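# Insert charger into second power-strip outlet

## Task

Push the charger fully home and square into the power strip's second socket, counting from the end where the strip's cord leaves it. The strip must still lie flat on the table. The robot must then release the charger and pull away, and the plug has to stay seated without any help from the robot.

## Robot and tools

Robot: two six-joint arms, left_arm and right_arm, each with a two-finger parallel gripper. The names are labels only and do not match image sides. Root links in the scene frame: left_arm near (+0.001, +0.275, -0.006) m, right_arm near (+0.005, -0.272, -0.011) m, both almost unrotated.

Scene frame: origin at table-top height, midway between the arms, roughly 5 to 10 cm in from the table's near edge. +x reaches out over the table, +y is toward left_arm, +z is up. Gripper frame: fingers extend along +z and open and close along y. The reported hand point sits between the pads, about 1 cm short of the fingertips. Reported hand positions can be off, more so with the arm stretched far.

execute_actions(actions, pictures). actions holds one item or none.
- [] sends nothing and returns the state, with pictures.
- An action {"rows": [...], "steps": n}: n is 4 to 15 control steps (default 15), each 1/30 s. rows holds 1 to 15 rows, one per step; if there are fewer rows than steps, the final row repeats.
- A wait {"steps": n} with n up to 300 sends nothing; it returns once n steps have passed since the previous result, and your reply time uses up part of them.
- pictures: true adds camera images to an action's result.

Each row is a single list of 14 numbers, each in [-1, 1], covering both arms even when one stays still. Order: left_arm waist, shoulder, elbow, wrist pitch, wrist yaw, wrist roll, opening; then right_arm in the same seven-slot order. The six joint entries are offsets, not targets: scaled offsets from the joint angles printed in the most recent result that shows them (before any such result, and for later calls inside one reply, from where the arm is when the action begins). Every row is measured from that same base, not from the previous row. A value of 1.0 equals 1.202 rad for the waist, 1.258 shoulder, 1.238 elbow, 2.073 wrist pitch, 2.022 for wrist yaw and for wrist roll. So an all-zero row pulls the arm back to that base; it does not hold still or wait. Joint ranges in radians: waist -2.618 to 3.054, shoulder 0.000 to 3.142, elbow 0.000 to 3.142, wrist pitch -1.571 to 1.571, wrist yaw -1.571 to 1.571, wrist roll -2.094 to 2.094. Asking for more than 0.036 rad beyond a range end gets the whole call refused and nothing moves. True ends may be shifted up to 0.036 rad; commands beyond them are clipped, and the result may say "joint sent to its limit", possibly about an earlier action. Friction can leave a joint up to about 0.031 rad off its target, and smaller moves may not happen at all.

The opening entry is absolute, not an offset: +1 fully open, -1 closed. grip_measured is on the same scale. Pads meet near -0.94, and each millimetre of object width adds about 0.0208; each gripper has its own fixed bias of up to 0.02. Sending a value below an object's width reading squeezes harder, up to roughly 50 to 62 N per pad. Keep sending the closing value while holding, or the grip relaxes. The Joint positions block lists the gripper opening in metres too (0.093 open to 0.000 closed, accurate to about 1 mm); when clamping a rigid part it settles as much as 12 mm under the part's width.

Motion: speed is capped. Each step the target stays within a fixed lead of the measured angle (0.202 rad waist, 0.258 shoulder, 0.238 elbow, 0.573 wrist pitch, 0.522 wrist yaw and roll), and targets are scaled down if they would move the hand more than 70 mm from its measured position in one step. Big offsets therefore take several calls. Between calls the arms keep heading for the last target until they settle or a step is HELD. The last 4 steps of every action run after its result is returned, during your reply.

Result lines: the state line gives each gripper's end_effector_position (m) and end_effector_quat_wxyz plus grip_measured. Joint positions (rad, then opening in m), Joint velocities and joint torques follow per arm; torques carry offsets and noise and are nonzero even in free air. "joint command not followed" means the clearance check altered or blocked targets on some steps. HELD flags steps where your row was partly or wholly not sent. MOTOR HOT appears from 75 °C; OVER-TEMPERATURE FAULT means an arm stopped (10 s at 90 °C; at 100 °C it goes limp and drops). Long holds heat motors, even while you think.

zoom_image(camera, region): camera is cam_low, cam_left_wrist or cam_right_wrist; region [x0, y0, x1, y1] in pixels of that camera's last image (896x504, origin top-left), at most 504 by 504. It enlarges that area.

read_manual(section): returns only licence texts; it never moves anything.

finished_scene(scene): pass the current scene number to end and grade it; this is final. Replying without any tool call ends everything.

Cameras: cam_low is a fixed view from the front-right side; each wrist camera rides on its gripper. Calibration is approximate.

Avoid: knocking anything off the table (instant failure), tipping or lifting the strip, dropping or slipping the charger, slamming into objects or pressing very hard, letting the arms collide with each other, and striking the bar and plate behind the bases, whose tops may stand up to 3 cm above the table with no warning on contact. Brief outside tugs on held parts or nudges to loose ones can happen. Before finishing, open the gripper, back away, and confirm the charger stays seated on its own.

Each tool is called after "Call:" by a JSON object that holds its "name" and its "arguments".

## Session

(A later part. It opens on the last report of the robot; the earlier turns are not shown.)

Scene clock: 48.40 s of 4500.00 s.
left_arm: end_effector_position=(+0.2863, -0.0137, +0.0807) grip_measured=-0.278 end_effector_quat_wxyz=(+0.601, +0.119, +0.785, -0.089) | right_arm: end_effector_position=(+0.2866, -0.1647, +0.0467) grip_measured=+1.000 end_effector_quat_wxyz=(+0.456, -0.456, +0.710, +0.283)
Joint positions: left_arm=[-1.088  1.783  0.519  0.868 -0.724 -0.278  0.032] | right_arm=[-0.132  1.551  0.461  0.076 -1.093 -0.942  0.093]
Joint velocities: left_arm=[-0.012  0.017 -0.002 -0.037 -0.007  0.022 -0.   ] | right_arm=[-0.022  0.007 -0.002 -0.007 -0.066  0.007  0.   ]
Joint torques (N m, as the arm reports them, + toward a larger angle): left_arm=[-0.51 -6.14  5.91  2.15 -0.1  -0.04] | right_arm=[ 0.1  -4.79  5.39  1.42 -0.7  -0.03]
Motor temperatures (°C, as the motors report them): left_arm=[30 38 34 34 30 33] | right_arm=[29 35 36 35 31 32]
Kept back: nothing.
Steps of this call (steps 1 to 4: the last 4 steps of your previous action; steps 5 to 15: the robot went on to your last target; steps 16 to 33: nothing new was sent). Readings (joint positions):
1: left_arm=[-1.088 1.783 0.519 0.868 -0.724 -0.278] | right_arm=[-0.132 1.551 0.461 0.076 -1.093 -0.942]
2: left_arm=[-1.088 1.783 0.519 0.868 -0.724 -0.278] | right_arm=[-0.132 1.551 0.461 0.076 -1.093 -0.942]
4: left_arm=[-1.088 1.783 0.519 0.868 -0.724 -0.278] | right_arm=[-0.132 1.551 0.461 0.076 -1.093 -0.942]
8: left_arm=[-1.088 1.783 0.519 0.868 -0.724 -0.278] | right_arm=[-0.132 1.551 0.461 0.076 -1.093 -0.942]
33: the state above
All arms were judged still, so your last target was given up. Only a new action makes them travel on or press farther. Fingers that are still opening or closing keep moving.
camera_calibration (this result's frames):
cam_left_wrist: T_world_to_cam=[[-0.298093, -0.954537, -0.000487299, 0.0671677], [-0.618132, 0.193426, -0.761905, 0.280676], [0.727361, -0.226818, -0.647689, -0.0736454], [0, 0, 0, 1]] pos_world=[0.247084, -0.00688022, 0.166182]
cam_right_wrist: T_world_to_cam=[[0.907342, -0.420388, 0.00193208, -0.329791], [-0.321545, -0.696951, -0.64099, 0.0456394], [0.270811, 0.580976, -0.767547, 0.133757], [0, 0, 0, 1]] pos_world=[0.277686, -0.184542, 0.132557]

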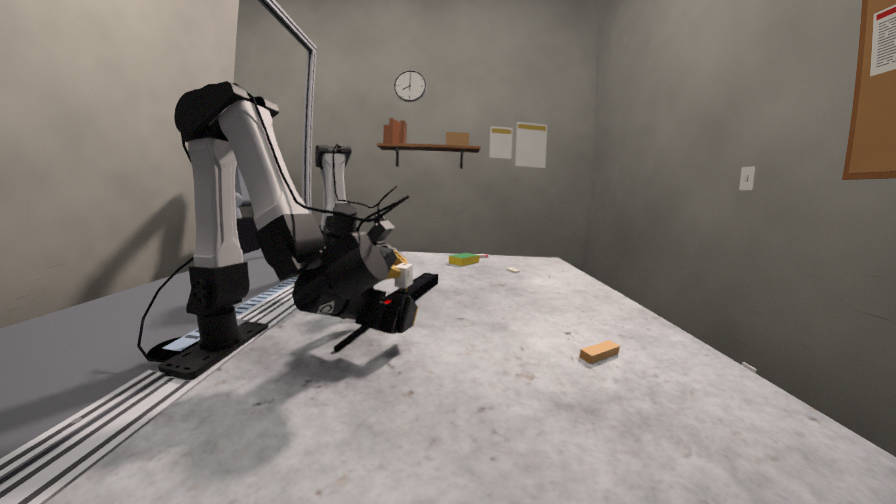

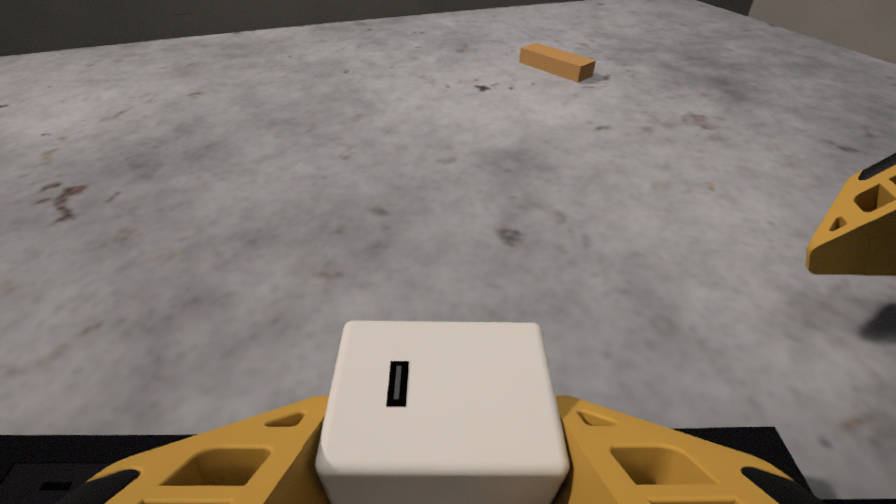

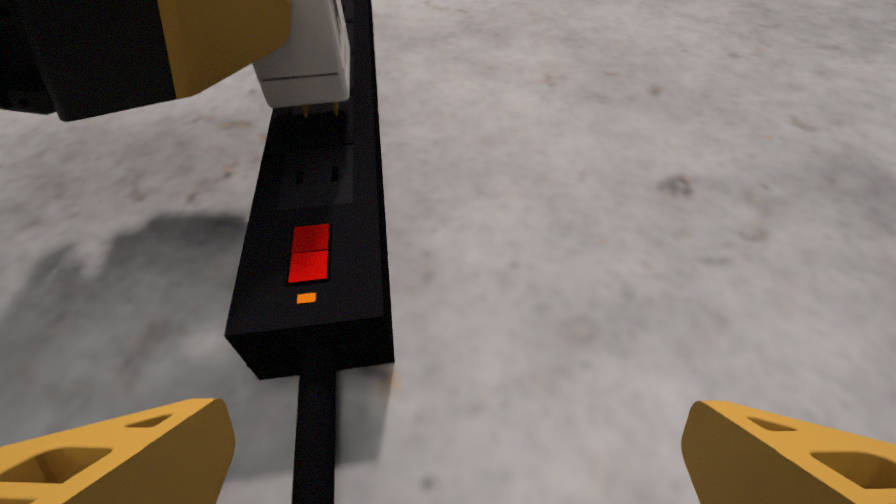

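Call:
{"name": "execute_actions", "arguments": {"actions": [{"rows": [[-0.004,0.008,0,0.012,0,0,-0.5,0,0,0,0,0,0,1],[-0.004,0.011,0,0.014,0,0,-0.5,0,0,0,0,0,0,1],[-0.004,0.014,0,0.016,0,0,-0.5,0,0,0,0,0,0,1],[-0.004,0.016,0,0.017,0,0,-0.5,0,0,0,0,0,0,1],[-0.004,0.018,0,0.018,0,0,-0.5,0,0,0,0,0,0,1],[-0.004,0.020,0,0.0195,0,0,-0.5,0,0,0,0,0,0,1],[-0.004,0.0215,0,0.0203,0,0,-0.5,0,0,0,0,0,0,1]], "steps": 15}], "pictures": true}}

Call:
{"name": "zoom_image", "arguments": {"camera": "cam_right_wrist", "region": [280, 75, 360, 155]}}

Scene clock: 49.53 s of 4500.00 s.
left_arm: end_effector_position=(+0.2869, -0.0147, +0.0808) grip_measured=-0.278 end_effector_quat_wxyz=(+0.604, +0.117, +0.783, -0.092) | right_arm: end_effector_position=(+0.2866, -0.1647, +0.0467) grip_measured=+1.000 end_effector_quat_wxyz=(+0.456, -0.456, +0.710, +0.283)
Joint positions: left_arm=[-1.088  1.793  0.519  0.889 -0.724 -0.278  0.032] | right_arm=[-0.132  1.551  0.461  0.076 -1.093 -0.942  0.093]
Joint velocities: left_arm=[-0.012 -0.012  0.002 -0.022 -0.037 -0.007  0.001] | right_arm=[ 0.002 -0.007  0.012 -0.022  0.022  0.037  0.   ]
Joint torques (N m, as the arm reports them, + toward a larger angle): left_arm=[-0.27 -5.85  5.85  2.3  -0.1  -0.03] | right_arm=[ 0.12 -4.75  5.41  1.42 -0.71 -0.03]
Motor temperatures (°C, as the motors report them): left_arm=[30 38 34 34 30 33] | right_arm=[29 35 36 35 31 32]
Steps of this call (steps 1 to 23: nothing new was sent; steps 24 to 34: the first 11 steps of this action). Readings (joint positions):
24: left_arm=[-1.088 1.783 0.519 0.869 -0.724 -0.278] | right_arm=[-0.132 1.551 0.461 0.076 -1.093 -0.942]
25: left_arm=[-1.088 1.783 0.519 0.870 -0.724 -0.278] | right_arm=[-0.132 1.551 0.461 0.076 -1.093 -0.942]
27: left_arm=[-1.088 1.783 0.519 0.870 -0.724 -0.278] | right_arm=[-0.132 1.551 0.461 0.076 -1.093 -0.942]
31: left_arm=[-1.088 1.790 0.519 0.884 -0.724 -0.278] | right_arm=[-0.132 1.551 0.461 0.076 -1.093 -0.942]
34: the state above
camera_calibration (this result's frames):
cam_left_wrist: T_world_to_cam=[[-0.298043, -0.95453, 0.00652432, 0.0658207], [-0.614231, 0.186547, -0.76676, 0.280475], [0.730678, -0.232535, -0.641901, -0.0757572], [0, 0, 0, 1]] pos_world=[0.247248, -0.00711012, 0.165999]
cam_right_wrist: T_world_to_cam=[[0.907342, -0.420388, 0.00193208, -0.329791], [-0.321545, -0.696951, -0.64099, 0.0456394], [0.270811, 0.580976, -0.767547, 0.133757], [0, 0, 0, 1]] pos_world=[0.277686, -0.184542, 0.132557]

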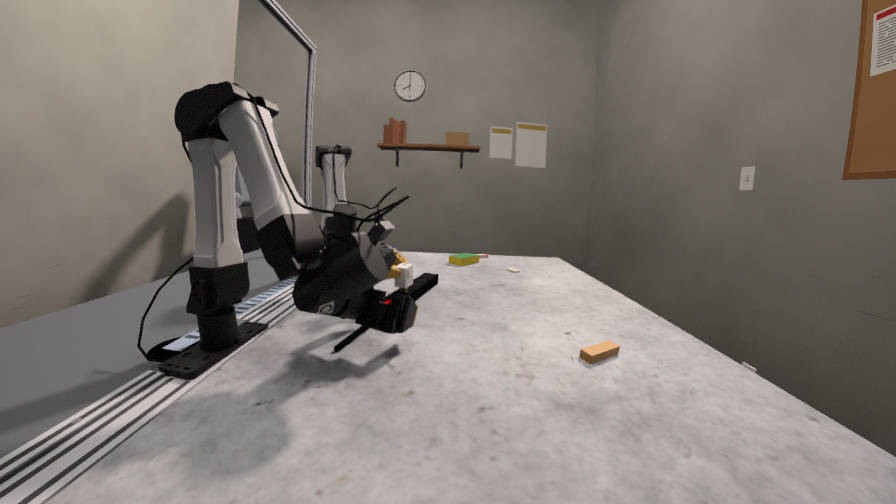

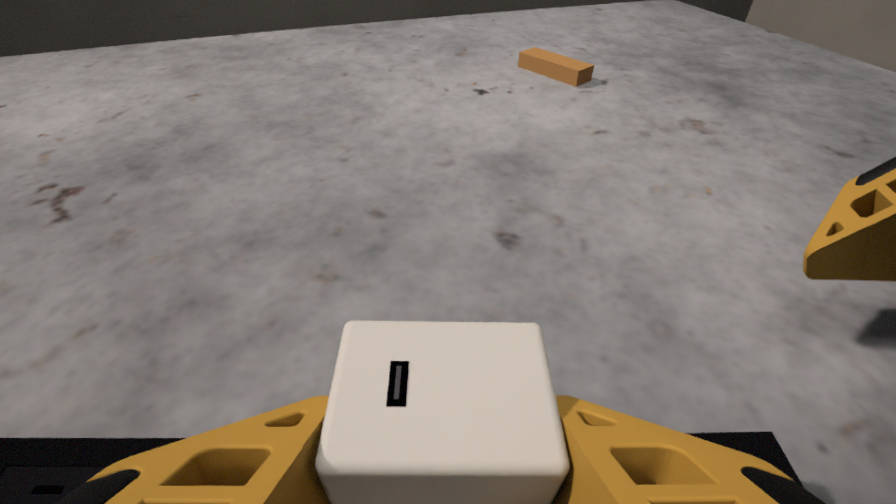

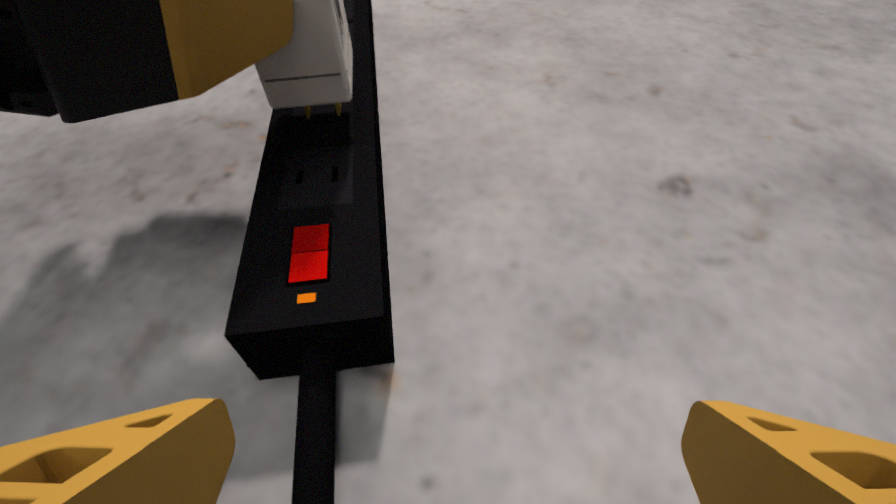

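Region (280, 75, 360, 155) of cam_right_wrist's 896x504 image, scaled by 6.300, with more detail than that image has.

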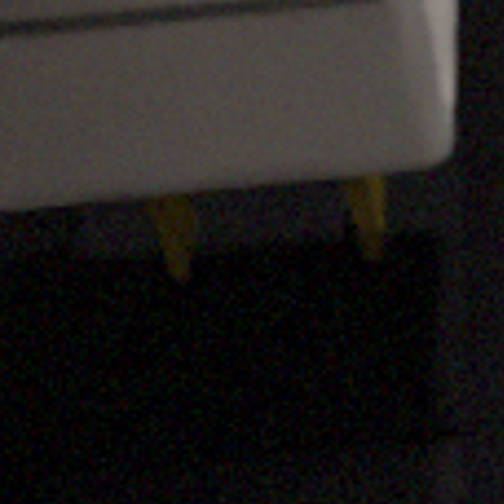

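Call:
{"name": "execute_actions", "arguments": {"actions": [{"rows": [[-0.007,0.008,0,0.008,-0.005,0,-0.5,0,0,0,0,0,0,1],[-0.009,0.008,0,0.008,-0.008,0,-0.5,0,0,0,0,0,0,1],[-0.0102,0.008,0,0.008,-0.0094,0,-0.5,0,0,0,0,0,0,1]], "steps": 12}], "pictures": false}}

Scene clock: 50.77 s of 4500.00 s.
left_arm: end_effector_position=(+0.2864, -0.0148, +0.0810) grip_measured=-0.278 end_effector_quat_wxyz=(+0.604, +0.117, +0.783, -0.092) | right_arm: end_effector_position=(+0.2866, -0.1647, +0.0467) grip_measured=+1.000 end_effector_quat_wxyz=(+0.456, -0.456, +0.710, +0.283)
Joint positions: left_arm=[-1.09   1.793  0.519  0.889 -0.728 -0.278  0.032] | right_arm=[-0.132  1.551  0.461  0.076 -1.093 -0.942  0.093]
Joint velocities: left_arm=[-0.037 -0.012 -0.002  0.051 -0.007  0.007 -0.001] | right_arm=[ 0.012  0.022  0.012  0.051 -0.081 -0.022  0.   ]
Joint torques (N m, as the arm reports them, + toward a larger angle): left_arm=[-0.42 -6.54  5.81  2.24 -0.19 -0.03] | right_arm=[ 0.13 -4.78  5.42  1.42 -0.7  -0.03]
Motor temperatures (°C, as the motors report them): left_arm=[30 38 34 34 30 33] | right_arm=[29 35 36 35 31 32]
Steps of this call (steps 1 to 4: the last 4 steps of your previous action; steps 5 to 15: the robot went on to your last target; steps 16 to 29: nothing new was sent; steps 30 to 37: the first 8 steps of this action). Readings (joint positions):
30: left_arm=[-1.088 1.793 0.519 0.889 -0.724 -0.278] | right_arm=[-0.132 1.551 0.461 0.076 -1.093 -0.942]
31: left_arm=[-1.088 1.793 0.519 0.889 -0.725 -0.278] | right_arm=[-0.132 1.551 0.461 0.076 -1.093 -0.942]
33: left_arm=[-1.089 1.793 0.519 0.889 -0.726 -0.278] | right_arm=[-0.132 1.551 0.461 0.076 -1.093 -0.942]
37: the state above

Call:
{"name": "execute_actions", "arguments": {"actions": [{"rows": [[-0.0086,0.009,0,0.005,-0.004,0,-0.5,0,0,0,0,0,0,1],[-0.0086,0.009,0,0.003,-0.004,0,-0.5,0,0,0,0,0,0,1],[-0.0086,0.009,0,0.001,-0.004,0,-0.5,0,0,0,0,0,0,1],[-0.0086,0.009,0,0.0,-0.004,0,-0.5,0,0,0,0,0,0,1]], "steps": 15}], "pictures": true}}

Call:
{"name": "zoom_image", "arguments": {"camera": "cam_right_wrist", "region": [280, 75, 360, 155]}}

Scene clock: 51.37 s of 4500.00 s.
left_arm: end_effector_position=(+0.2864, -0.0148, +0.0808) grip_measured=-0.278 end_effector_quat_wxyz=(+0.604, +0.117, +0.783, -0.091) | right_arm: end_effector_position=(+0.2866, -0.1647, +0.0467) grip_measured=+1.000 end_effector_quat_wxyz=(+0.456, -0.456, +0.710, +0.283)
Joint positions: left_arm=[-1.09   1.793  0.519  0.888 -0.728 -0.278  0.032] | right_arm=[-0.132  1.551  0.461  0.076 -1.093 -0.942  0.093]
Joint velocities: left_arm=[ 0.007  0.012 -0.017 -0.037  0.007 -0.022 -0.001] | right_arm=[-0.012 -0.022 -0.012  0.022 -0.007 -0.066  0.   ]
Joint torques (N m, as the arm reports them, + toward a larger angle): left_arm=[-0.58 -6.45  5.85  2.08 -0.17 -0.04] | right_arm=[ 0.15 -4.79  5.39  1.42 -0.71 -0.03]
Motor temperatures (°C, as the motors report them): left_arm=[30 38 34 34 30 33] | right_arm=[29 35 36 35 31 32]
Steps of this call (steps 1 to 4: the last 4 steps of your previous action; steps 5 to 7: the robot went on to your last target; steps 8 to 18: the first 11 steps of this action). Readings (joint positions):
8: left_arm=[-1.090 1.793 0.519 0.889 -0.728 -0.278] | right_arm=[-0.132 1.551 0.461 0.076 -1.093 -0.942]
9: left_arm=[-1.090 1.793 0.519 0.888 -0.728 -0.278] | right_arm=[-0.132 1.551 0.461 0.076 -1.093 -0.942]
11: left_arm=[-1.090 1.793 0.519 0.888 -0.728 -0.278] | right_arm=[-0.132 1.551 0.461 0.076 -1.093 -0.942]
15: left_arm=[-1.090 1.793 0.519 0.888 -0.728 -0.278] | right_arm=[-0.132 1.551 0.461 0.076 -1.093 -0.942]
18: the state above
camera_calibration (this result's frames):
cam_left_wrist: T_world_to_cam=[[-0.297185, -0.954807, 0.00498709, 0.0653912], [-0.61372, 0.187015, -0.767055, 0.280035], [0.731457, -0.231018, -0.641562, -0.0755991], [0, 0, 0, 1]] pos_world=[0.246594, -0.00739954, 0.165975]
cam_right_wrist: T_world_to_cam=[[0.907342, -0.420388, 0.00193208, -0.329791], [-0.321545, -0.696951, -0.64099, 0.0456394], [0.270811, 0.580976, -0.767547, 0.133757], [0, 0, 0, 1]] pos_world=[0.277686, -0.184542, 0.132557]

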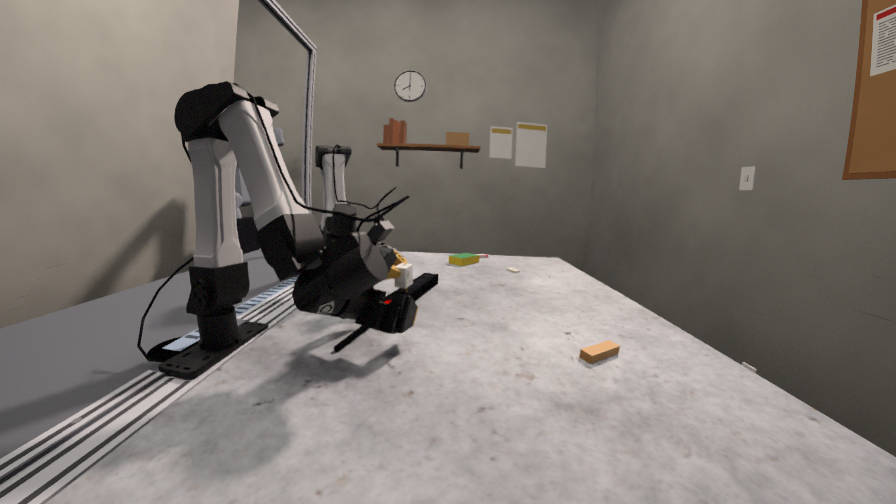

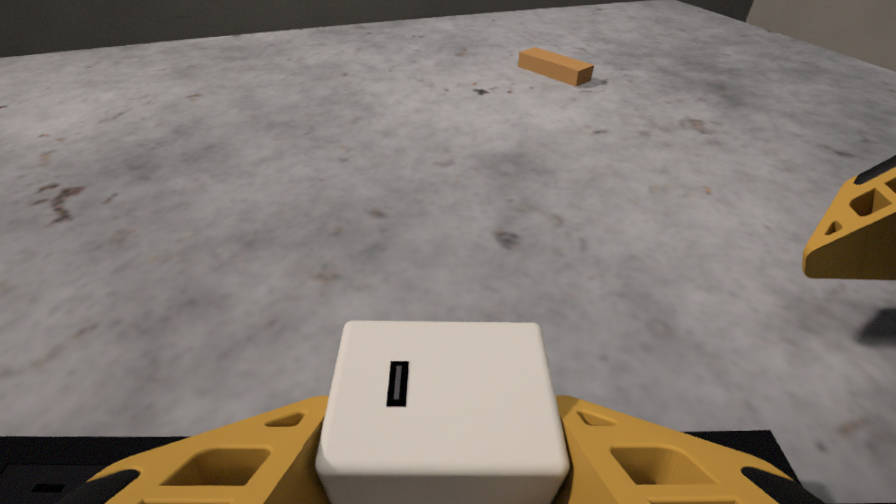

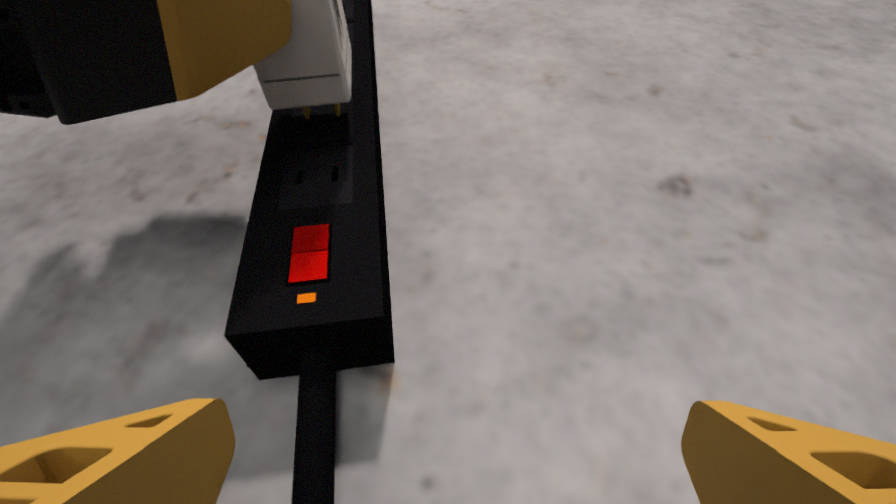

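Region (280, 75, 360, 155) of cam_right_wrist's 896x504 image, scaled by 6.300, with more detail than that image has.

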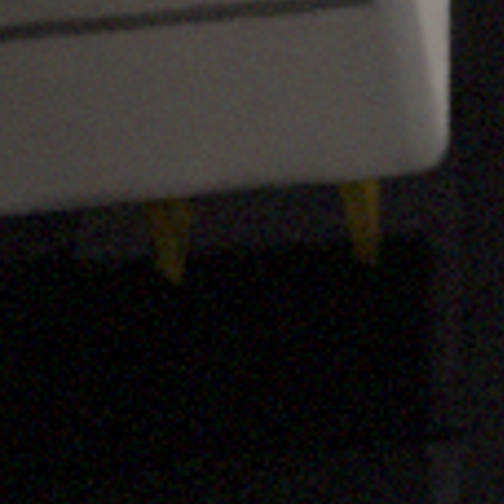

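Call:
{"name": "execute_actions", "arguments": {"actions": [{"rows": [[-0.0104,0.009,0,-0.002,-0.004,0,-0.5,0,0,0,0,0,0,1],[-0.0104,0.009,0,-0.004,-0.004,0,-0.5,0,0,0,0,0,0,1],[-0.0104,0.009,0,-0.005,-0.004,0,-0.5,0,0,0,0,0,0,1],[-0.0104,0.009,0,-0.006,-0.004,0,-0.5,0,0,0,0,0,0,1],[-0.0104,0.009,0,-0.007,-0.004,0,-0.5,0,0,0,0,0,0,1],[-0.0104,0.009,0,-0.008,-0.004,0,-0.5,0,0,0,0,0,0,1]], "steps": 15}], "pictures": false}}

Scene clock: 52.10 s of 4500.00 s.
left_arm: end_effector_position=(+0.2863, -0.0147, +0.0806) grip_measured=-0.278 end_effector_quat_wxyz=(+0.604, +0.117, +0.783, -0.091) | right_arm: end_effector_position=(+0.2866, -0.1647, +0.0467) grip_measured=+1.000 end_effector_quat_wxyz=(+0.456, -0.456, +0.710, +0.283)
Joint positions: left_arm=[-1.09   1.793  0.519  0.887 -0.728 -0.278  0.032] | right_arm=[-0.132  1.551  0.461  0.076 -1.093 -0.942  0.093]
Joint velocities: left_arm=[ 0.007 -0.007  0.007 -0.007 -0.007 -0.095 -0.   ] | right_arm=[ 0.017 -0.002 -0.002 -0.022 -0.007 -0.037  0.   ]
Joint torques (N m, as the arm reports them, + toward a larger angle): left_arm=[-0.75 -6.4   5.86  1.91 -0.17 -0.03] | right_arm=[ 0.13 -4.79  5.39  1.42 -0.72 -0.02]
Motor temperatures (°C, as the motors report them): left_arm=[30 38 34 34 30 33] | right_arm=[29 35 36 35 31 32]
Steps of this call (steps 1 to 4: the last 4 steps of your previous action; steps 5 to 11: the robot went on to your last target; steps 12 to 22: the first 11 steps of this action). Readings (joint positions):
12: left_arm=[-1.090 1.793 0.519 0.887 -0.728 -0.278] | right_arm=[-0.132 1.551 0.461 0.076 -1.093 -0.942]
13: left_arm=[-1.090 1.793 0.519 0.887 -0.728 -0.278] | right_arm=[-0.132 1.551 0.461 0.076 -1.093 -0.942]
15: left_arm=[-1.090 1.793 0.519 0.887 -0.728 -0.278] | right_arm=[-0.132 1.551 0.461 0.076 -1.093 -0.942]
19: left_arm=[-1.090 1.793 0.519 0.887 -0.728 -0.278] | right_arm=[-0.132 1.551 0.461 0.076 -1.093 -0.942]
22: the state above

Call:
{"name": "execute_actions", "arguments": {"actions": [{"rows": [[-0.008,0.006,0,0.0,0.0,0,-0.5,0,0,0,0,0,0,1],[-0.008,0.006,0,0.003,0.003,0,-0.5,0,0,0,0,0,0,1],[-0.009,0.006,0,0.003,0.006,0,-0.5,0,0,0,0,0,0,1],[-0.010,0.006,0,0.003,0.008,0,-0.5,0,0,0,0,0,0,1],[-0.0108,0.006,0,0.003,0.0095,0,-0.5,0,0,0,0,0,0,1],[-0.0114,0.006,0,0.003,0.0109,0,-0.5,0,0,0,0,0,0,1]], "steps": 15}], "pictures": true}}

Call:
{"name": "zoom_image", "arguments": {"camera": "cam_right_wrist", "region": [280, 75, 360, 155]}}

Scene clock: 53.97 s of 4500.00 s.
left_arm: end_effector_position=(+0.2863, -0.0149, +0.0806) grip_measured=-0.278 end_effector_quat_wxyz=(+0.604, +0.117, +0.783, -0.092) | right_arm: end_effector_position=(+0.2866, -0.1647, +0.0467) grip_measured=+1.000 end_effector_quat_wxyz=(+0.456, -0.456, +0.710, +0.283)
Joint positions: left_arm=[-1.09   1.793  0.519  0.887 -0.727 -0.278  0.032] | right_arm=[-0.132  1.551  0.461  0.076 -1.093 -0.942  0.093]
Joint velocities: left_arm=[-0.012  0.007 -0.012 -0.066  0.022  0.051  0.   ] | right_arm=[ 0.022  0.012  0.002  0.007 -0.022 -0.037  0.   ]
Joint torques (N m, as the arm reports them, + toward a larger angle): left_arm=[-0.82 -6.72  5.82  2.13  0.1  -0.03] | right_arm=[ 0.12 -4.78  5.36  1.42 -0.71 -0.03]
Motor temperatures (°C, as the motors report them): left_arm=[30 38 34 34 30 33] | right_arm=[29 35 36 35 31 32]
Steps of this call (steps 1 to 4: the last 4 steps of your previous action; steps 5 to 15: the robot went on to your last target; steps 16 to 45: nothing new was sent; steps 46 to 56: the first 11 steps of this action). Readings (joint positions):
46: left_arm=[-1.090 1.793 0.519 0.887 -0.728 -0.278] | right_arm=[-0.132 1.551 0.461 0.076 -1.093 -0.942]
47: left_arm=[-1.090 1.793 0.519 0.887 -0.728 -0.278] | right_arm=[-0.132 1.551 0.461 0.076 -1.093 -0.942]
49: left_arm=[-1.090 1.793 0.519 0.887 -0.728 -0.278] | right_arm=[-0.132 1.551 0.461 0.076 -1.093 -0.942]
53: left_arm=[-1.090 1.793 0.519 0.887 -0.727 -0.278] | right_arm=[-0.132 1.551 0.461 0.076 -1.093 -0.942]
56: the state above
camera_calibration (this result's frames):
cam_left_wrist: T_world_to_cam=[[-0.298178, -0.954498, 0.00473982, 0.0655569], [-0.614097, 0.188033, -0.766504, 0.279934], [0.730735, -0.231465, -0.642223, -0.0754315], [0, 0, 0, 1]] pos_world=[0.246575, -0.00752268, 0.165816]
cam_right_wrist: T_world_to_cam=[[0.907342, -0.420388, 0.00193208, -0.329791], [-0.321545, -0.696951, -0.64099, 0.0456394], [0.270811, 0.580976, -0.767547, 0.133757], [0, 0, 0, 1]] pos_world=[0.277686, -0.184542, 0.132557]

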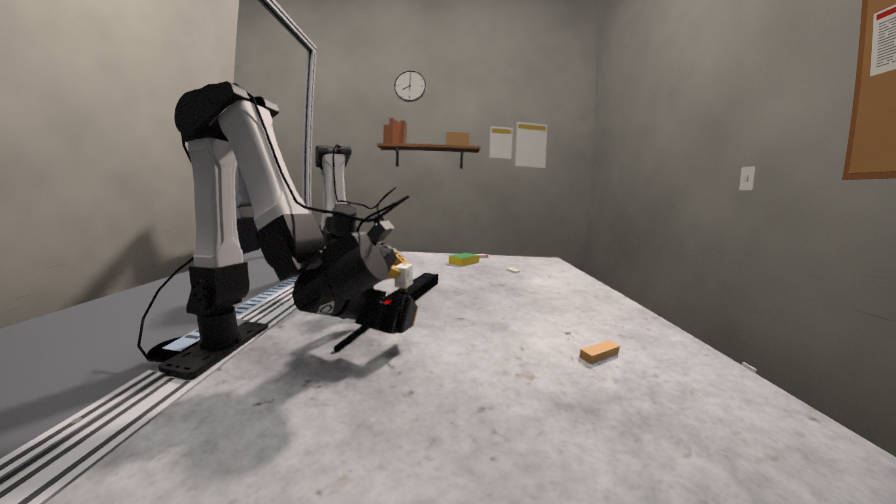

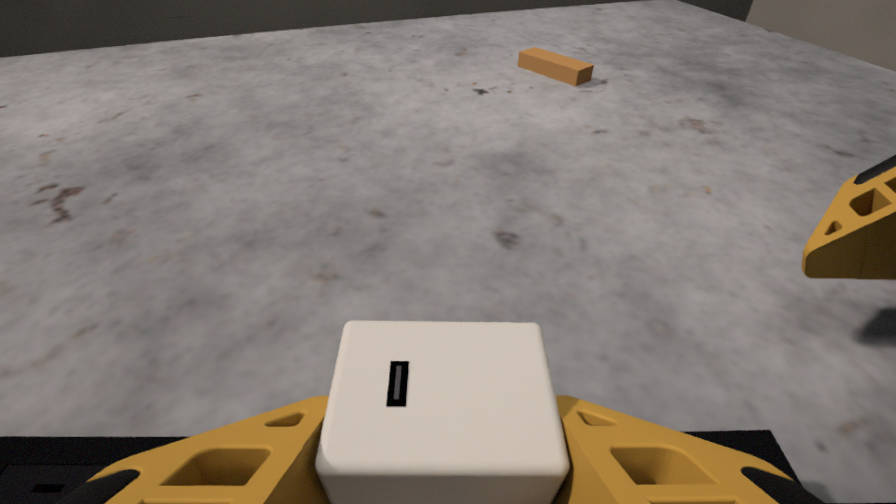

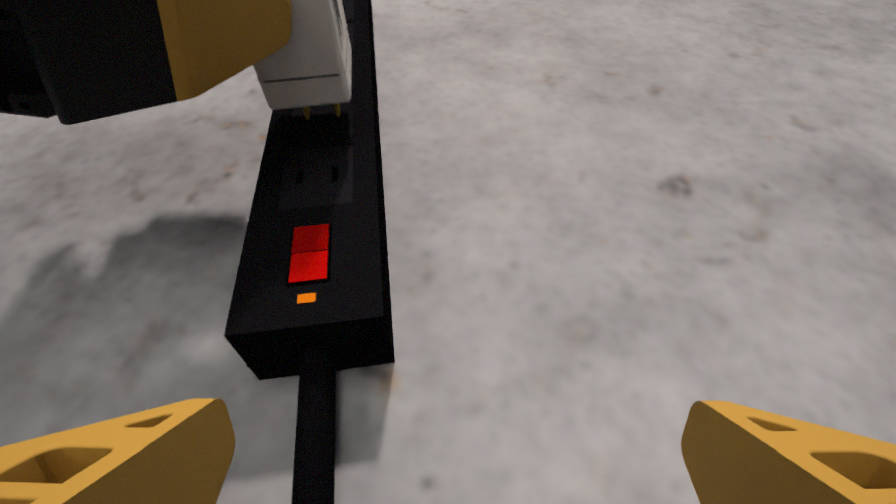

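Region (280, 75, 360, 155) of cam_right_wrist's 896x504 image, scaled by 6.300, with more detail than that image has.

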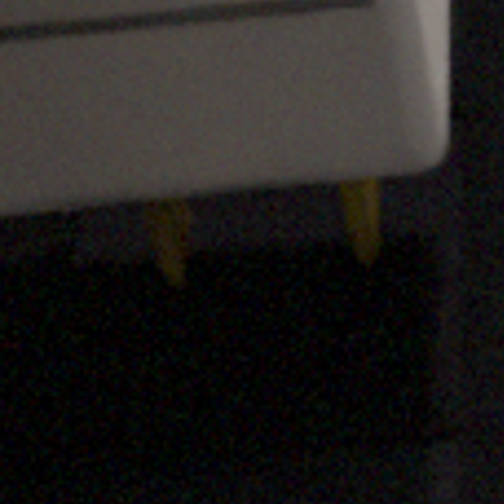

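Call:
{"name": "execute_actions", "arguments": {"actions": [{"rows": [[-0.006,0.006,0,0.008,0.002,0,-0.5,0,0,0,0,0,0,1],[-0.006,0.006,0,0.013,0.002,0,-0.5,0,0,0,0,0,0,1],[-0.006,0.006,0,0.016,0.002,0,-0.5,0,0,0,0,0,0,1],[-0.007,0.006,0,0.018,0.002,0,-0.5,0,0,0,0,0,0,1],[-0.009,0.006,0,0.0193,0.002,0,-0.5,0,0,0,0,0,0,1],[-0.0105,0.006,0,0.0193,0.002,0,-0.5,0,0,0,0,0,0,1],[-0.0112,0.006,0,0.0193,0.002,0,-0.5,0,0,0,0,0,0,1]], "steps": 15}], "pictures": true}}

Call:
{"name": "zoom_image", "arguments": {"camera": "cam_right_wrist", "region": [280, 75, 360, 155]}}

Scene clock: 54.73 s of 4500.00 s.
left_arm: end_effector_position=(+0.2865, -0.0154, +0.0820) grip_measured=-0.278 end_effector_quat_wxyz=(+0.605, +0.116, +0.782, -0.094) | right_arm: end_effector_position=(+0.2866, -0.1647, +0.0467) grip_measured=+1.000 end_effector_quat_wxyz=(+0.456, -0.456, +0.710, +0.283)
Joint positions: left_arm=[-1.09   1.793  0.519  0.894 -0.727 -0.278  0.032] | right_arm=[-0.132  1.551  0.461  0.076 -1.093 -0.942  0.093]
Joint velocities: left_arm=[ 0.007 -0.012 -0.007 -0.037 -0.007 -0.007  0.001] | right_arm=[ 0.012 -0.012  0.017 -0.037  0.022 -0.022  0.   ]
Joint torques (N m, as the arm reports them, + toward a larger angle): left_arm=[-0.74 -6.77  5.8   2.33 -0.05 -0.02] | right_arm=[ 0.1  -4.75  5.35  1.42 -0.71 -0.02]
Motor temperatures (°C, as the motors report them): left_arm=[30 38 34 35 30 33] | right_arm=[29 35 36 35 31 32]
Steps of this call (steps 1 to 4: the last 4 steps of your previous action; steps 5 to 12: the robot went on to your last target; steps 13 to 23: the first 11 steps of this action). Readings (joint positions):
13: left_arm=[-1.090 1.793 0.519 0.887 -0.727 -0.278] | right_arm=[-0.132 1.551 0.461 0.076 -1.093 -0.942]
14: left_arm=[-1.090 1.793 0.519 0.888 -0.727 -0.278] | right_arm=[-0.132 1.551 0.461 0.076 -1.093 -0.942]
16: left_arm=[-1.090 1.793 0.519 0.889 -0.727 -0.278] | right_arm=[-0.132 1.551 0.461 0.076 -1.093 -0.942]
20: left_arm=[-1.090 1.793 0.519 0.893 -0.727 -0.278] | right_arm=[-0.132 1.551 0.461 0.076 -1.093 -0.942]
23: the state above
camera_calibration (this result's frames):
cam_left_wrist: T_world_to_cam=[[-0.298395, -0.954392, 0.00975338, 0.0648136], [-0.611374, 0.183282, -0.769824, 0.280612], [0.732927, -0.235675, -0.638181, -0.0758599], [0, 0, 0, 1]] pos_world=[0.246499, -0.00745183, 0.166978]
cam_right_wrist: T_world_to_cam=[[0.907342, -0.420388, 0.00193208, -0.329791], [-0.321545, -0.696951, -0.64099, 0.0456394], [0.270811, 0.580976, -0.767547, 0.133757], [0, 0, 0, 1]] pos_world=[0.277686, -0.184542, 0.132557]

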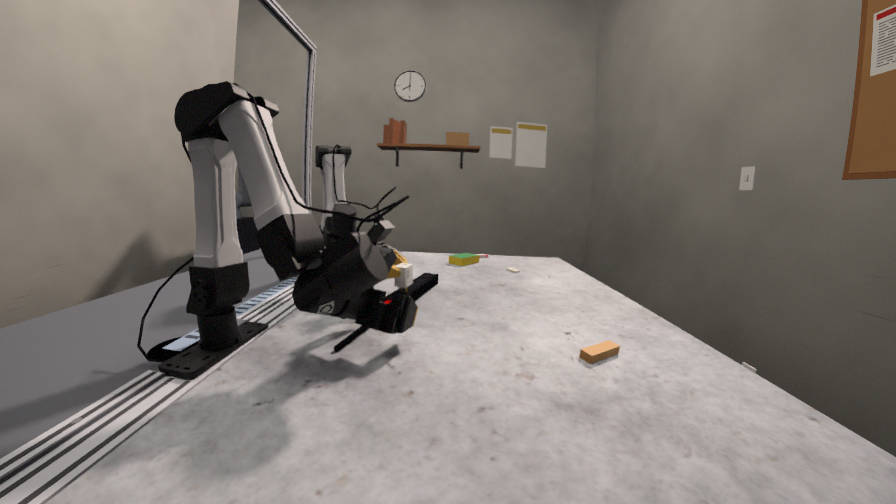

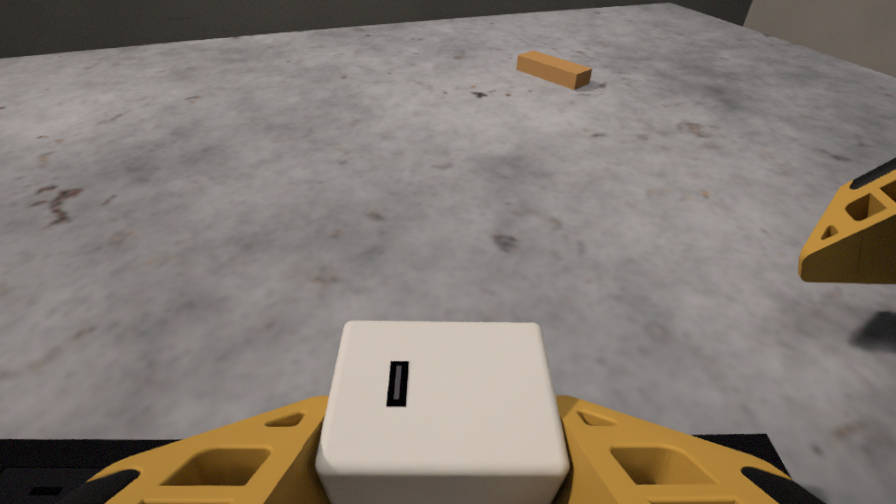

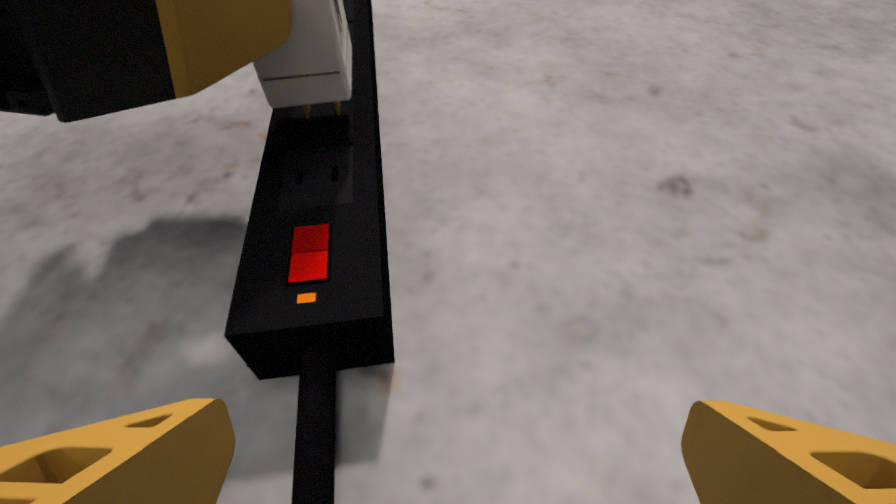

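Region (280, 75, 360, 155) of cam_right_wrist's 896x504 image, scaled by 6.300, with more detail than that image has.

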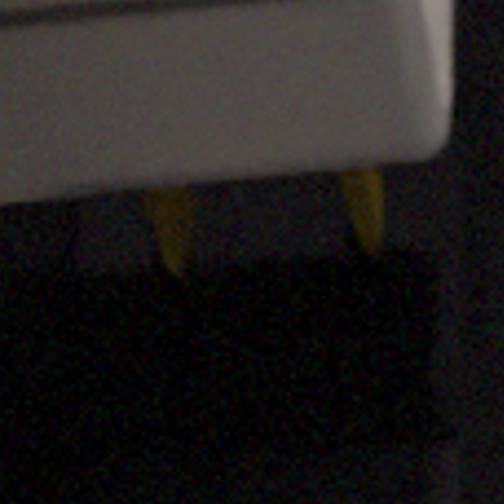

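Call:
{"name": "execute_actions", "arguments": {"actions": [{"rows": [[-0.0135,0.006,0,0.013,0.002,0,-0.5,0,0,0,0,0,0,1],[-0.0155,0.006,0,0.013,0.002,0,-0.5,0,0,0,0,0,0,1],[-0.0155,0.006,0,0.013,0.002,0,-0.5,0,0,0,0,0,0,1],[-0.0125,0.006,0,0.013,0.002,0,-0.5,0,0,0,0,0,0,1]], "steps": 12}], "pictures": false}}

Scene clock: 55.30 s of 4500.00 s.
left_arm: end_effector_position=(+0.2843, -0.0178, +0.0821) grip_measured=-0.278 end_effector_quat_wxyz=(+0.605, +0.119, +0.781, -0.097) | right_arm: end_effector_position=(+0.2866, -0.1647, +0.0467) grip_measured=+1.000 end_effector_quat_wxyz=(+0.456, -0.456, +0.710, +0.283)
Joint positions: left_arm=[-1.098  1.793  0.519  0.895 -0.726 -0.278  0.032] | right_arm=[-0.132  1.551  0.461  0.076 -1.093 -0.942  0.093]
Joint velocities: left_arm=[ 0.007  0.002  0.027  0.051  0.051 -0.007  0.   ] | right_arm=[-0.007 -0.002 -0.002  0.022  0.037 -0.051  0.   ]
Joint torques (N m, as the arm reports them, + toward a larger angle): left_arm=[-0.43 -6.77  5.85  2.34 -0.09 -0.05] | right_arm=[ 0.13 -4.76  5.41  1.42 -0.72 -0.03]
Motor temperatures (°C, as the motors report them): left_arm=[30 38 34 35 30 33] | right_arm=[29 35 36 35 31 32]
Steps of this call (steps 1 to 4: the last 4 steps of your previous action; steps 5 to 9: the robot went on to your last target; steps 10 to 17: the first 8 steps of this action). Readings (joint positions):
10: left_arm=[-1.091 1.793 0.519 0.895 -0.727 -0.278] | right_arm=[-0.132 1.551 0.461 0.076 -1.093 -0.942]
11: left_arm=[-1.093 1.793 0.519 0.895 -0.727 -0.278] | right_arm=[-0.132 1.551 0.461 0.076 -1.093 -0.942]
13: left_arm=[-1.097 1.793 0.519 0.895 -0.726 -0.278] | right_arm=[-0.132 1.551 0.461 0.076 -1.093 -0.942]
17: the state above

Call:
{"name": "execute_actions", "arguments": {"actions": [{"rows": [[0.004,0.006,0,0.013,0.0,0,-0.5,0,0,0,0,0,0,1],[0.0083,0.006,0,0.013,0.0,0,-0.5,0,0,0,0,0,0,1],[0.0083,0.006,0,0.013,0.0,0,-0.5,0,0,0,0,0,0,1],[0.0125,0.006,0,0.013,0.0,0,-0.5,0,0,0,0,0,0,1],[0.0125,0.006,0,0.013,0.0,0,-0.5,0,0,0,0,0,0,1],[0.0083,0.006,0,0.013,0.0,0,-0.5,0,0,0,0,0,0,1]], "steps": 14}], "pictures": true}}

Call:
{"name": "zoom_image", "arguments": {"camera": "cam_right_wrist", "region": [280, 75, 360, 155]}}

Scene clock: 56.33 s of 4500.00 s.
left_arm: end_effector_position=(+0.2843, -0.0178, +0.0821) grip_measured=-0.278 end_effector_quat_wxyz=(+0.605, +0.119, +0.781, -0.097) | right_arm: end_effector_position=(+0.2866, -0.1647, +0.0467) grip_measured=+1.000 end_effector_quat_wxyz=(+0.456, -0.456, +0.710, +0.283)
Joint positions: left_arm=[-1.098  1.793  0.519  0.895 -0.726 -0.278  0.032] | right_arm=[-0.132  1.551  0.461  0.076 -1.093 -0.942  0.093]
Joint velocities: left_arm=[-0.012 -0.012  0.017 -0.066 -0.007  0.037 -0.   ] | right_arm=[ 0.002 -0.012  0.002 -0.007  0.066  0.081  0.   ]
Joint torques (N m, as the arm reports them, + toward a larger angle): left_arm=[ 0.87 -6.74  5.82  2.36 -0.09 -0.05] | right_arm=[ 0.13 -4.79  5.36  1.41 -0.7  -0.03]
Motor temperatures (°C, as the motors report them): left_arm=[30 38 34 35 30 33] | right_arm=[29 35 36 35 31 32]
Steps of this call (steps 1 to 4: the last 4 steps of your previous action; steps 5 to 15: the robot went on to your last target; steps 16 to 21: nothing new was sent; steps 22 to 31: the first 10 steps of this action). Readings (joint positions):
22: left_arm=[-1.098 1.793 0.519 0.895 -0.726 -0.278] | right_arm=[-0.132 1.551 0.461 0.076 -1.093 -0.942]
23: left_arm=[-1.098 1.793 0.519 0.895 -0.726 -0.278] | right_arm=[-0.132 1.551 0.461 0.076 -1.093 -0.942]
25: left_arm=[-1.098 1.793 0.519 0.895 -0.726 -0.278] | right_arm=[-0.132 1.551 0.461 0.076 -1.093 -0.942]
29: left_arm=[-1.098 1.793 0.519 0.895 -0.726 -0.278] | right_arm=[-0.132 1.551 0.461 0.076 -1.093 -0.942]
31: the state above
camera_calibration (this result's frames):
cam_left_wrist: T_world_to_cam=[[-0.306376, -0.951853, 0.0105159, 0.0641294], [-0.609608, 0.187708, -0.770158, 0.279369], [0.731103, -0.242368, -0.637766, -0.074349], [0, 0, 0, 1]] pos_world=[0.24431, -0.00941778, 0.167066]
cam_right_wrist: T_world_to_cam=[[0.907342, -0.420388, 0.00193208, -0.329791], [-0.321545, -0.696951, -0.64099, 0.0456394], [0.270811, 0.580976, -0.767547, 0.133757], [0, 0, 0, 1]] pos_world=[0.277686, -0.184542, 0.132557]

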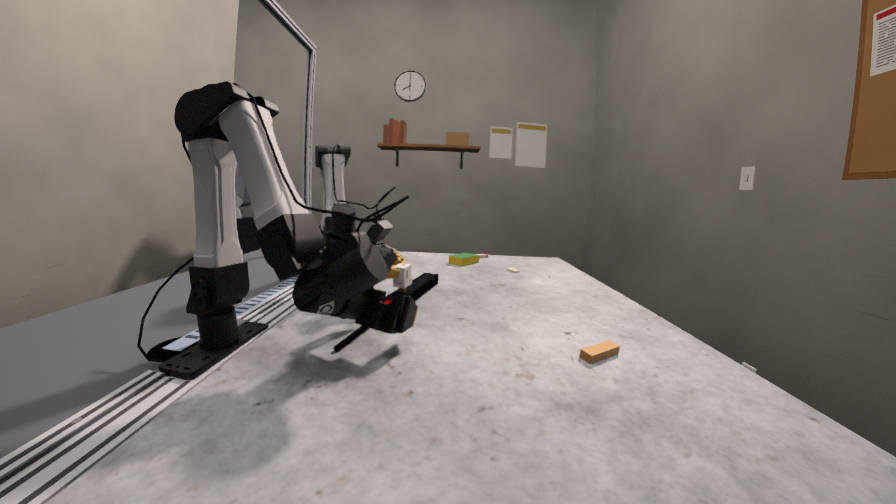

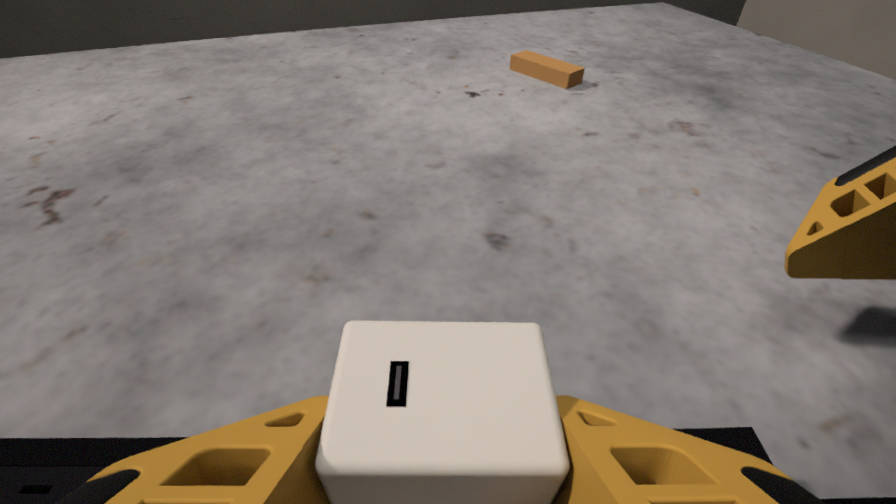

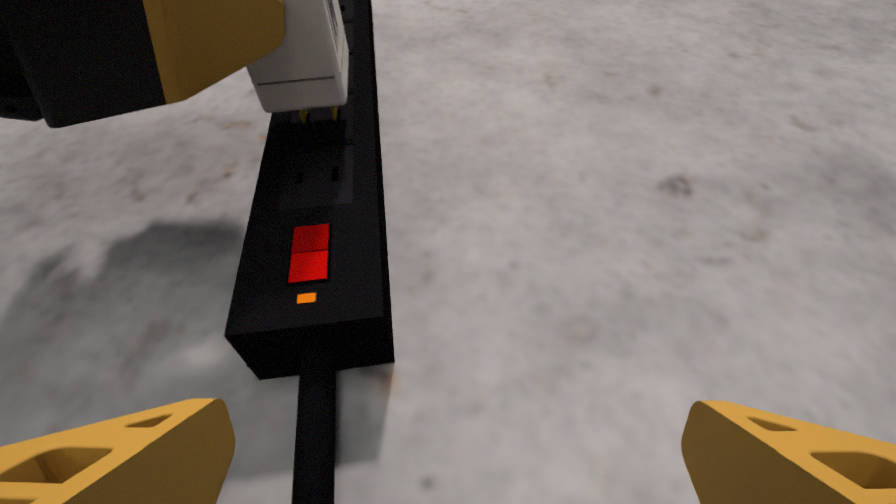

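Region (280, 75, 360, 155) of cam_right_wrist's 896x504 image, scaled by 6.300, with more detail than that image has.

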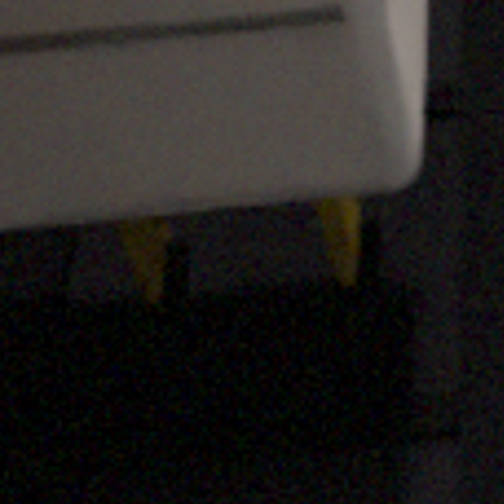

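Call:
{"name": "execute_actions", "arguments": {"actions": [{"rows": [[0.0115,0.006,0,0.013,0.0,0,-0.5,0,0,0,0,0,0,1],[0.0145,0.006,0,0.013,0.0,0,-0.5,0,0,0,0,0,0,1],[0.0145,0.006,0,0.013,0.0,0,-0.5,0,0,0,0,0,0,1],[0.0096,0.006,0,0.013,0.0,0,-0.5,0,0,0,0,0,0,1]], "steps": 11}], "pictures": false}}

Scene clock: 57.17 s of 4500.00 s.
left_arm: end_effector_position=(+0.2843, -0.0178, +0.0821) grip_measured=-0.278 end_effector_quat_wxyz=(+0.605, +0.119, +0.781, -0.097) | right_arm: end_effector_position=(+0.2866, -0.1647, +0.0467) grip_measured=+1.000 end_effector_quat_wxyz=(+0.456, -0.456, +0.710, +0.283)
Joint positions: left_arm=[-1.098  1.793  0.519  0.895 -0.726 -0.278  0.032] | right_arm=[-0.132  1.551  0.461  0.076 -1.093 -0.942  0.093]
Joint velocities: left_arm=[-0.017 -0.002 -0.007  0.007  0.007  0.081 -0.001] | right_arm=[-0.007 -0.002  0.002 -0.051  0.007 -0.066  0.   ]
Joint torques (N m, as the arm reports them, + toward a larger angle): left_arm=[ 0.92 -6.7   5.87  2.36 -0.09 -0.03] | right_arm=[ 0.11 -4.76  5.4   1.43 -0.72 -0.04]
Motor temperatures (°C, as the motors report them): left_arm=[30 38 34 35 30 33] | right_arm=[29 35 36 35 31 32]
Steps of this call (steps 1 to 4: the last 4 steps of your previous action; steps 5 to 15: the robot went on to your last target; steps 16 to 18: nothing new was sent; steps 19 to 25: the first 7 steps of this action). Readings (joint positions):
19: left_arm=[-1.098 1.793 0.519 0.895 -0.726 -0.278] | right_arm=[-0.132 1.551 0.461 0.076 -1.093 -0.942]
20: left_arm=[-1.098 1.793 0.519 0.895 -0.726 -0.278] | right_arm=[-0.132 1.551 0.461 0.076 -1.093 -0.942]
22: left_arm=[-1.098 1.793 0.519 0.895 -0.726 -0.278] | right_arm=[-0.132 1.551 0.461 0.076 -1.093 -0.942]
25: the state above

Call:
{"name": "execute_actions", "arguments": {"actions": [{"rows": [[0.012,0.006,0,0.013,0.0,0,-0.5,0,0,0,0,0,0,1],[0.014,0.006,0,0.013,0.0,0,-0.5,0,0,0,0,0,0,1],[0.0155,0.006,0,0.013,0.0,0,-0.5,0,0,0,0,0,0,1],[0.0155,0.006,0,0.013,0.0,0,-0.5,0,0,0,0,0,0,1],[0.0155,0.006,0,0.013,0.0,0,-0.5,0,0,0,0,0,0,1],[0.0155,0.006,0,0.013,0.0,0,-0.5,0,0,0,0,0,0,1],[0.012,0.006,0,0.013,0.0,0,-0.5,0,0,0,0,0,0,1]], "steps": 12}], "pictures": false}}

Scene clock: 57.67 s of 4500.00 s.
left_arm: end_effector_position=(+0.2843, -0.0178, +0.0821) grip_measured=-0.278 end_effector_quat_wxyz=(+0.605, +0.119, +0.781, -0.097) | right_arm: end_effector_position=(+0.2866, -0.1647, +0.0467) grip_measured=+1.000 end_effector_quat_wxyz=(+0.456, -0.456, +0.710, +0.283)
Joint positions: left_arm=[-1.098  1.793  0.519  0.895 -0.726 -0.278  0.032] | right_arm=[-0.132  1.551  0.461  0.076 -1.093 -0.942  0.093]
Joint velocities: left_arm=[-0.027 -0.007 -0.002  0.037 -0.037  0.037  0.   ] | right_arm=[-0.002  0.002 -0.002 -0.037 -0.022  0.007  0.   ]
Joint torques (N m, as the arm reports them, + toward a larger angle): left_arm=[ 1.19 -6.72  5.84  2.35 -0.08 -0.03] | right_arm=[ 0.14 -4.76  5.42  1.43 -0.71 -0.03]
Motor temperatures (°C, as the motors report them): left_arm=[30 38 34 35 30 33] | right_arm=[29 35 36 35 31 32]
Steps of this call (steps 1 to 4: the last 4 steps of your previous action; steps 5 to 7: the robot went on to your last target; steps 8 to 15: the first 8 steps of this action). Readings (joint positions):
8: left_arm=[-1.098 1.793 0.519 0.895 -0.726 -0.278] | right_arm=[-0.132 1.551 0.461 0.076 -1.093 -0.942]
9: left_arm=[-1.098 1.793 0.519 0.895 -0.726 -0.278] | right_arm=[-0.132 1.551 0.461 0.076 -1.093 -0.942]
11: left_arm=[-1.098 1.793 0.519 0.895 -0.726 -0.278] | right_arm=[-0.132 1.551 0.461 0.076 -1.093 -0.942]
15: the state above

Call:
{"name": "execute_actions", "arguments": {"actions": [{"rows": [[0.015,0.006,0,0.013,0.0,0,-0.5,0,0,0,0,0,0,1],[0.0175,0.006,0,0.013,0.0,0,-0.5,0,0,0,0,0,0,1],[0.018,0.006,0,0.013,0.0,0,-0.5,0,0,0,0,0,0,1],[0.018,0.006,0,0.013,0.0,0,-0.5,0,0,0,0,0,0,1],[0.014,0.006,0,0.013,0.0,0,-0.5,0,0,0,0,0,0,1]], "steps": 11}], "pictures": false}}

Scene clock: 58.17 s of 4500.00 s.
left_arm: end_effector_position=(+0.2858, -0.0163, +0.0821) grip_measured=-0.278 end_effector_quat_wxyz=(+0.605, +0.117, +0.782, -0.095) | right_arm: end_effector_position=(+0.2866, -0.1647, +0.0467) grip_measured=+1.000 end_effector_quat_wxyz=(+0.456, -0.456, +0.710, +0.283)
Joint positions: left_arm=[-1.093  1.793  0.519  0.895 -0.726 -0.278  0.032] | right_arm=[-0.132  1.551  0.461  0.076 -1.093 -0.942  0.093]
Joint velocities: left_arm=[-0.007  0.012 -0.022  0.022  0.022  0.007 -0.   ] | right_arm=[-0.007  0.002  0.007 -0.037 -0.051 -0.007  0.   ]
Joint torques (N m, as the arm reports them, + toward a larger angle): left_arm=[ 0.89 -6.75  5.85  2.36 -0.07 -0.04] | right_arm=[ 0.14 -4.77  5.39  1.42 -0.71 -0.03]
Motor temperatures (°C, as the motors report them): left_arm=[30 38 34 35 30 33] | right_arm=[29 35 36 35 31 32]
Steps of this call (steps 1 to 4: the last 4 steps of your previous action; steps 5 to 8: the robot went on to your last target; steps 9 to 15: the first 7 steps of this action). Readings (joint positions):
9: left_arm=[-1.098 1.793 0.519 0.895 -0.726 -0.278] | right_arm=[-0.132 1.551 0.461 0.076 -1.093 -0.942]
10: left_arm=[-1.098 1.793 0.519 0.895 -0.726 -0.278] | right_arm=[-0.132 1.551 0.461 0.076 -1.093 -0.942]
12: left_arm=[-1.094 1.793 0.519 0.895 -0.726 -0.278] | right_arm=[-0.132 1.551 0.461 0.076 -1.093 -0.942]
15: the state above


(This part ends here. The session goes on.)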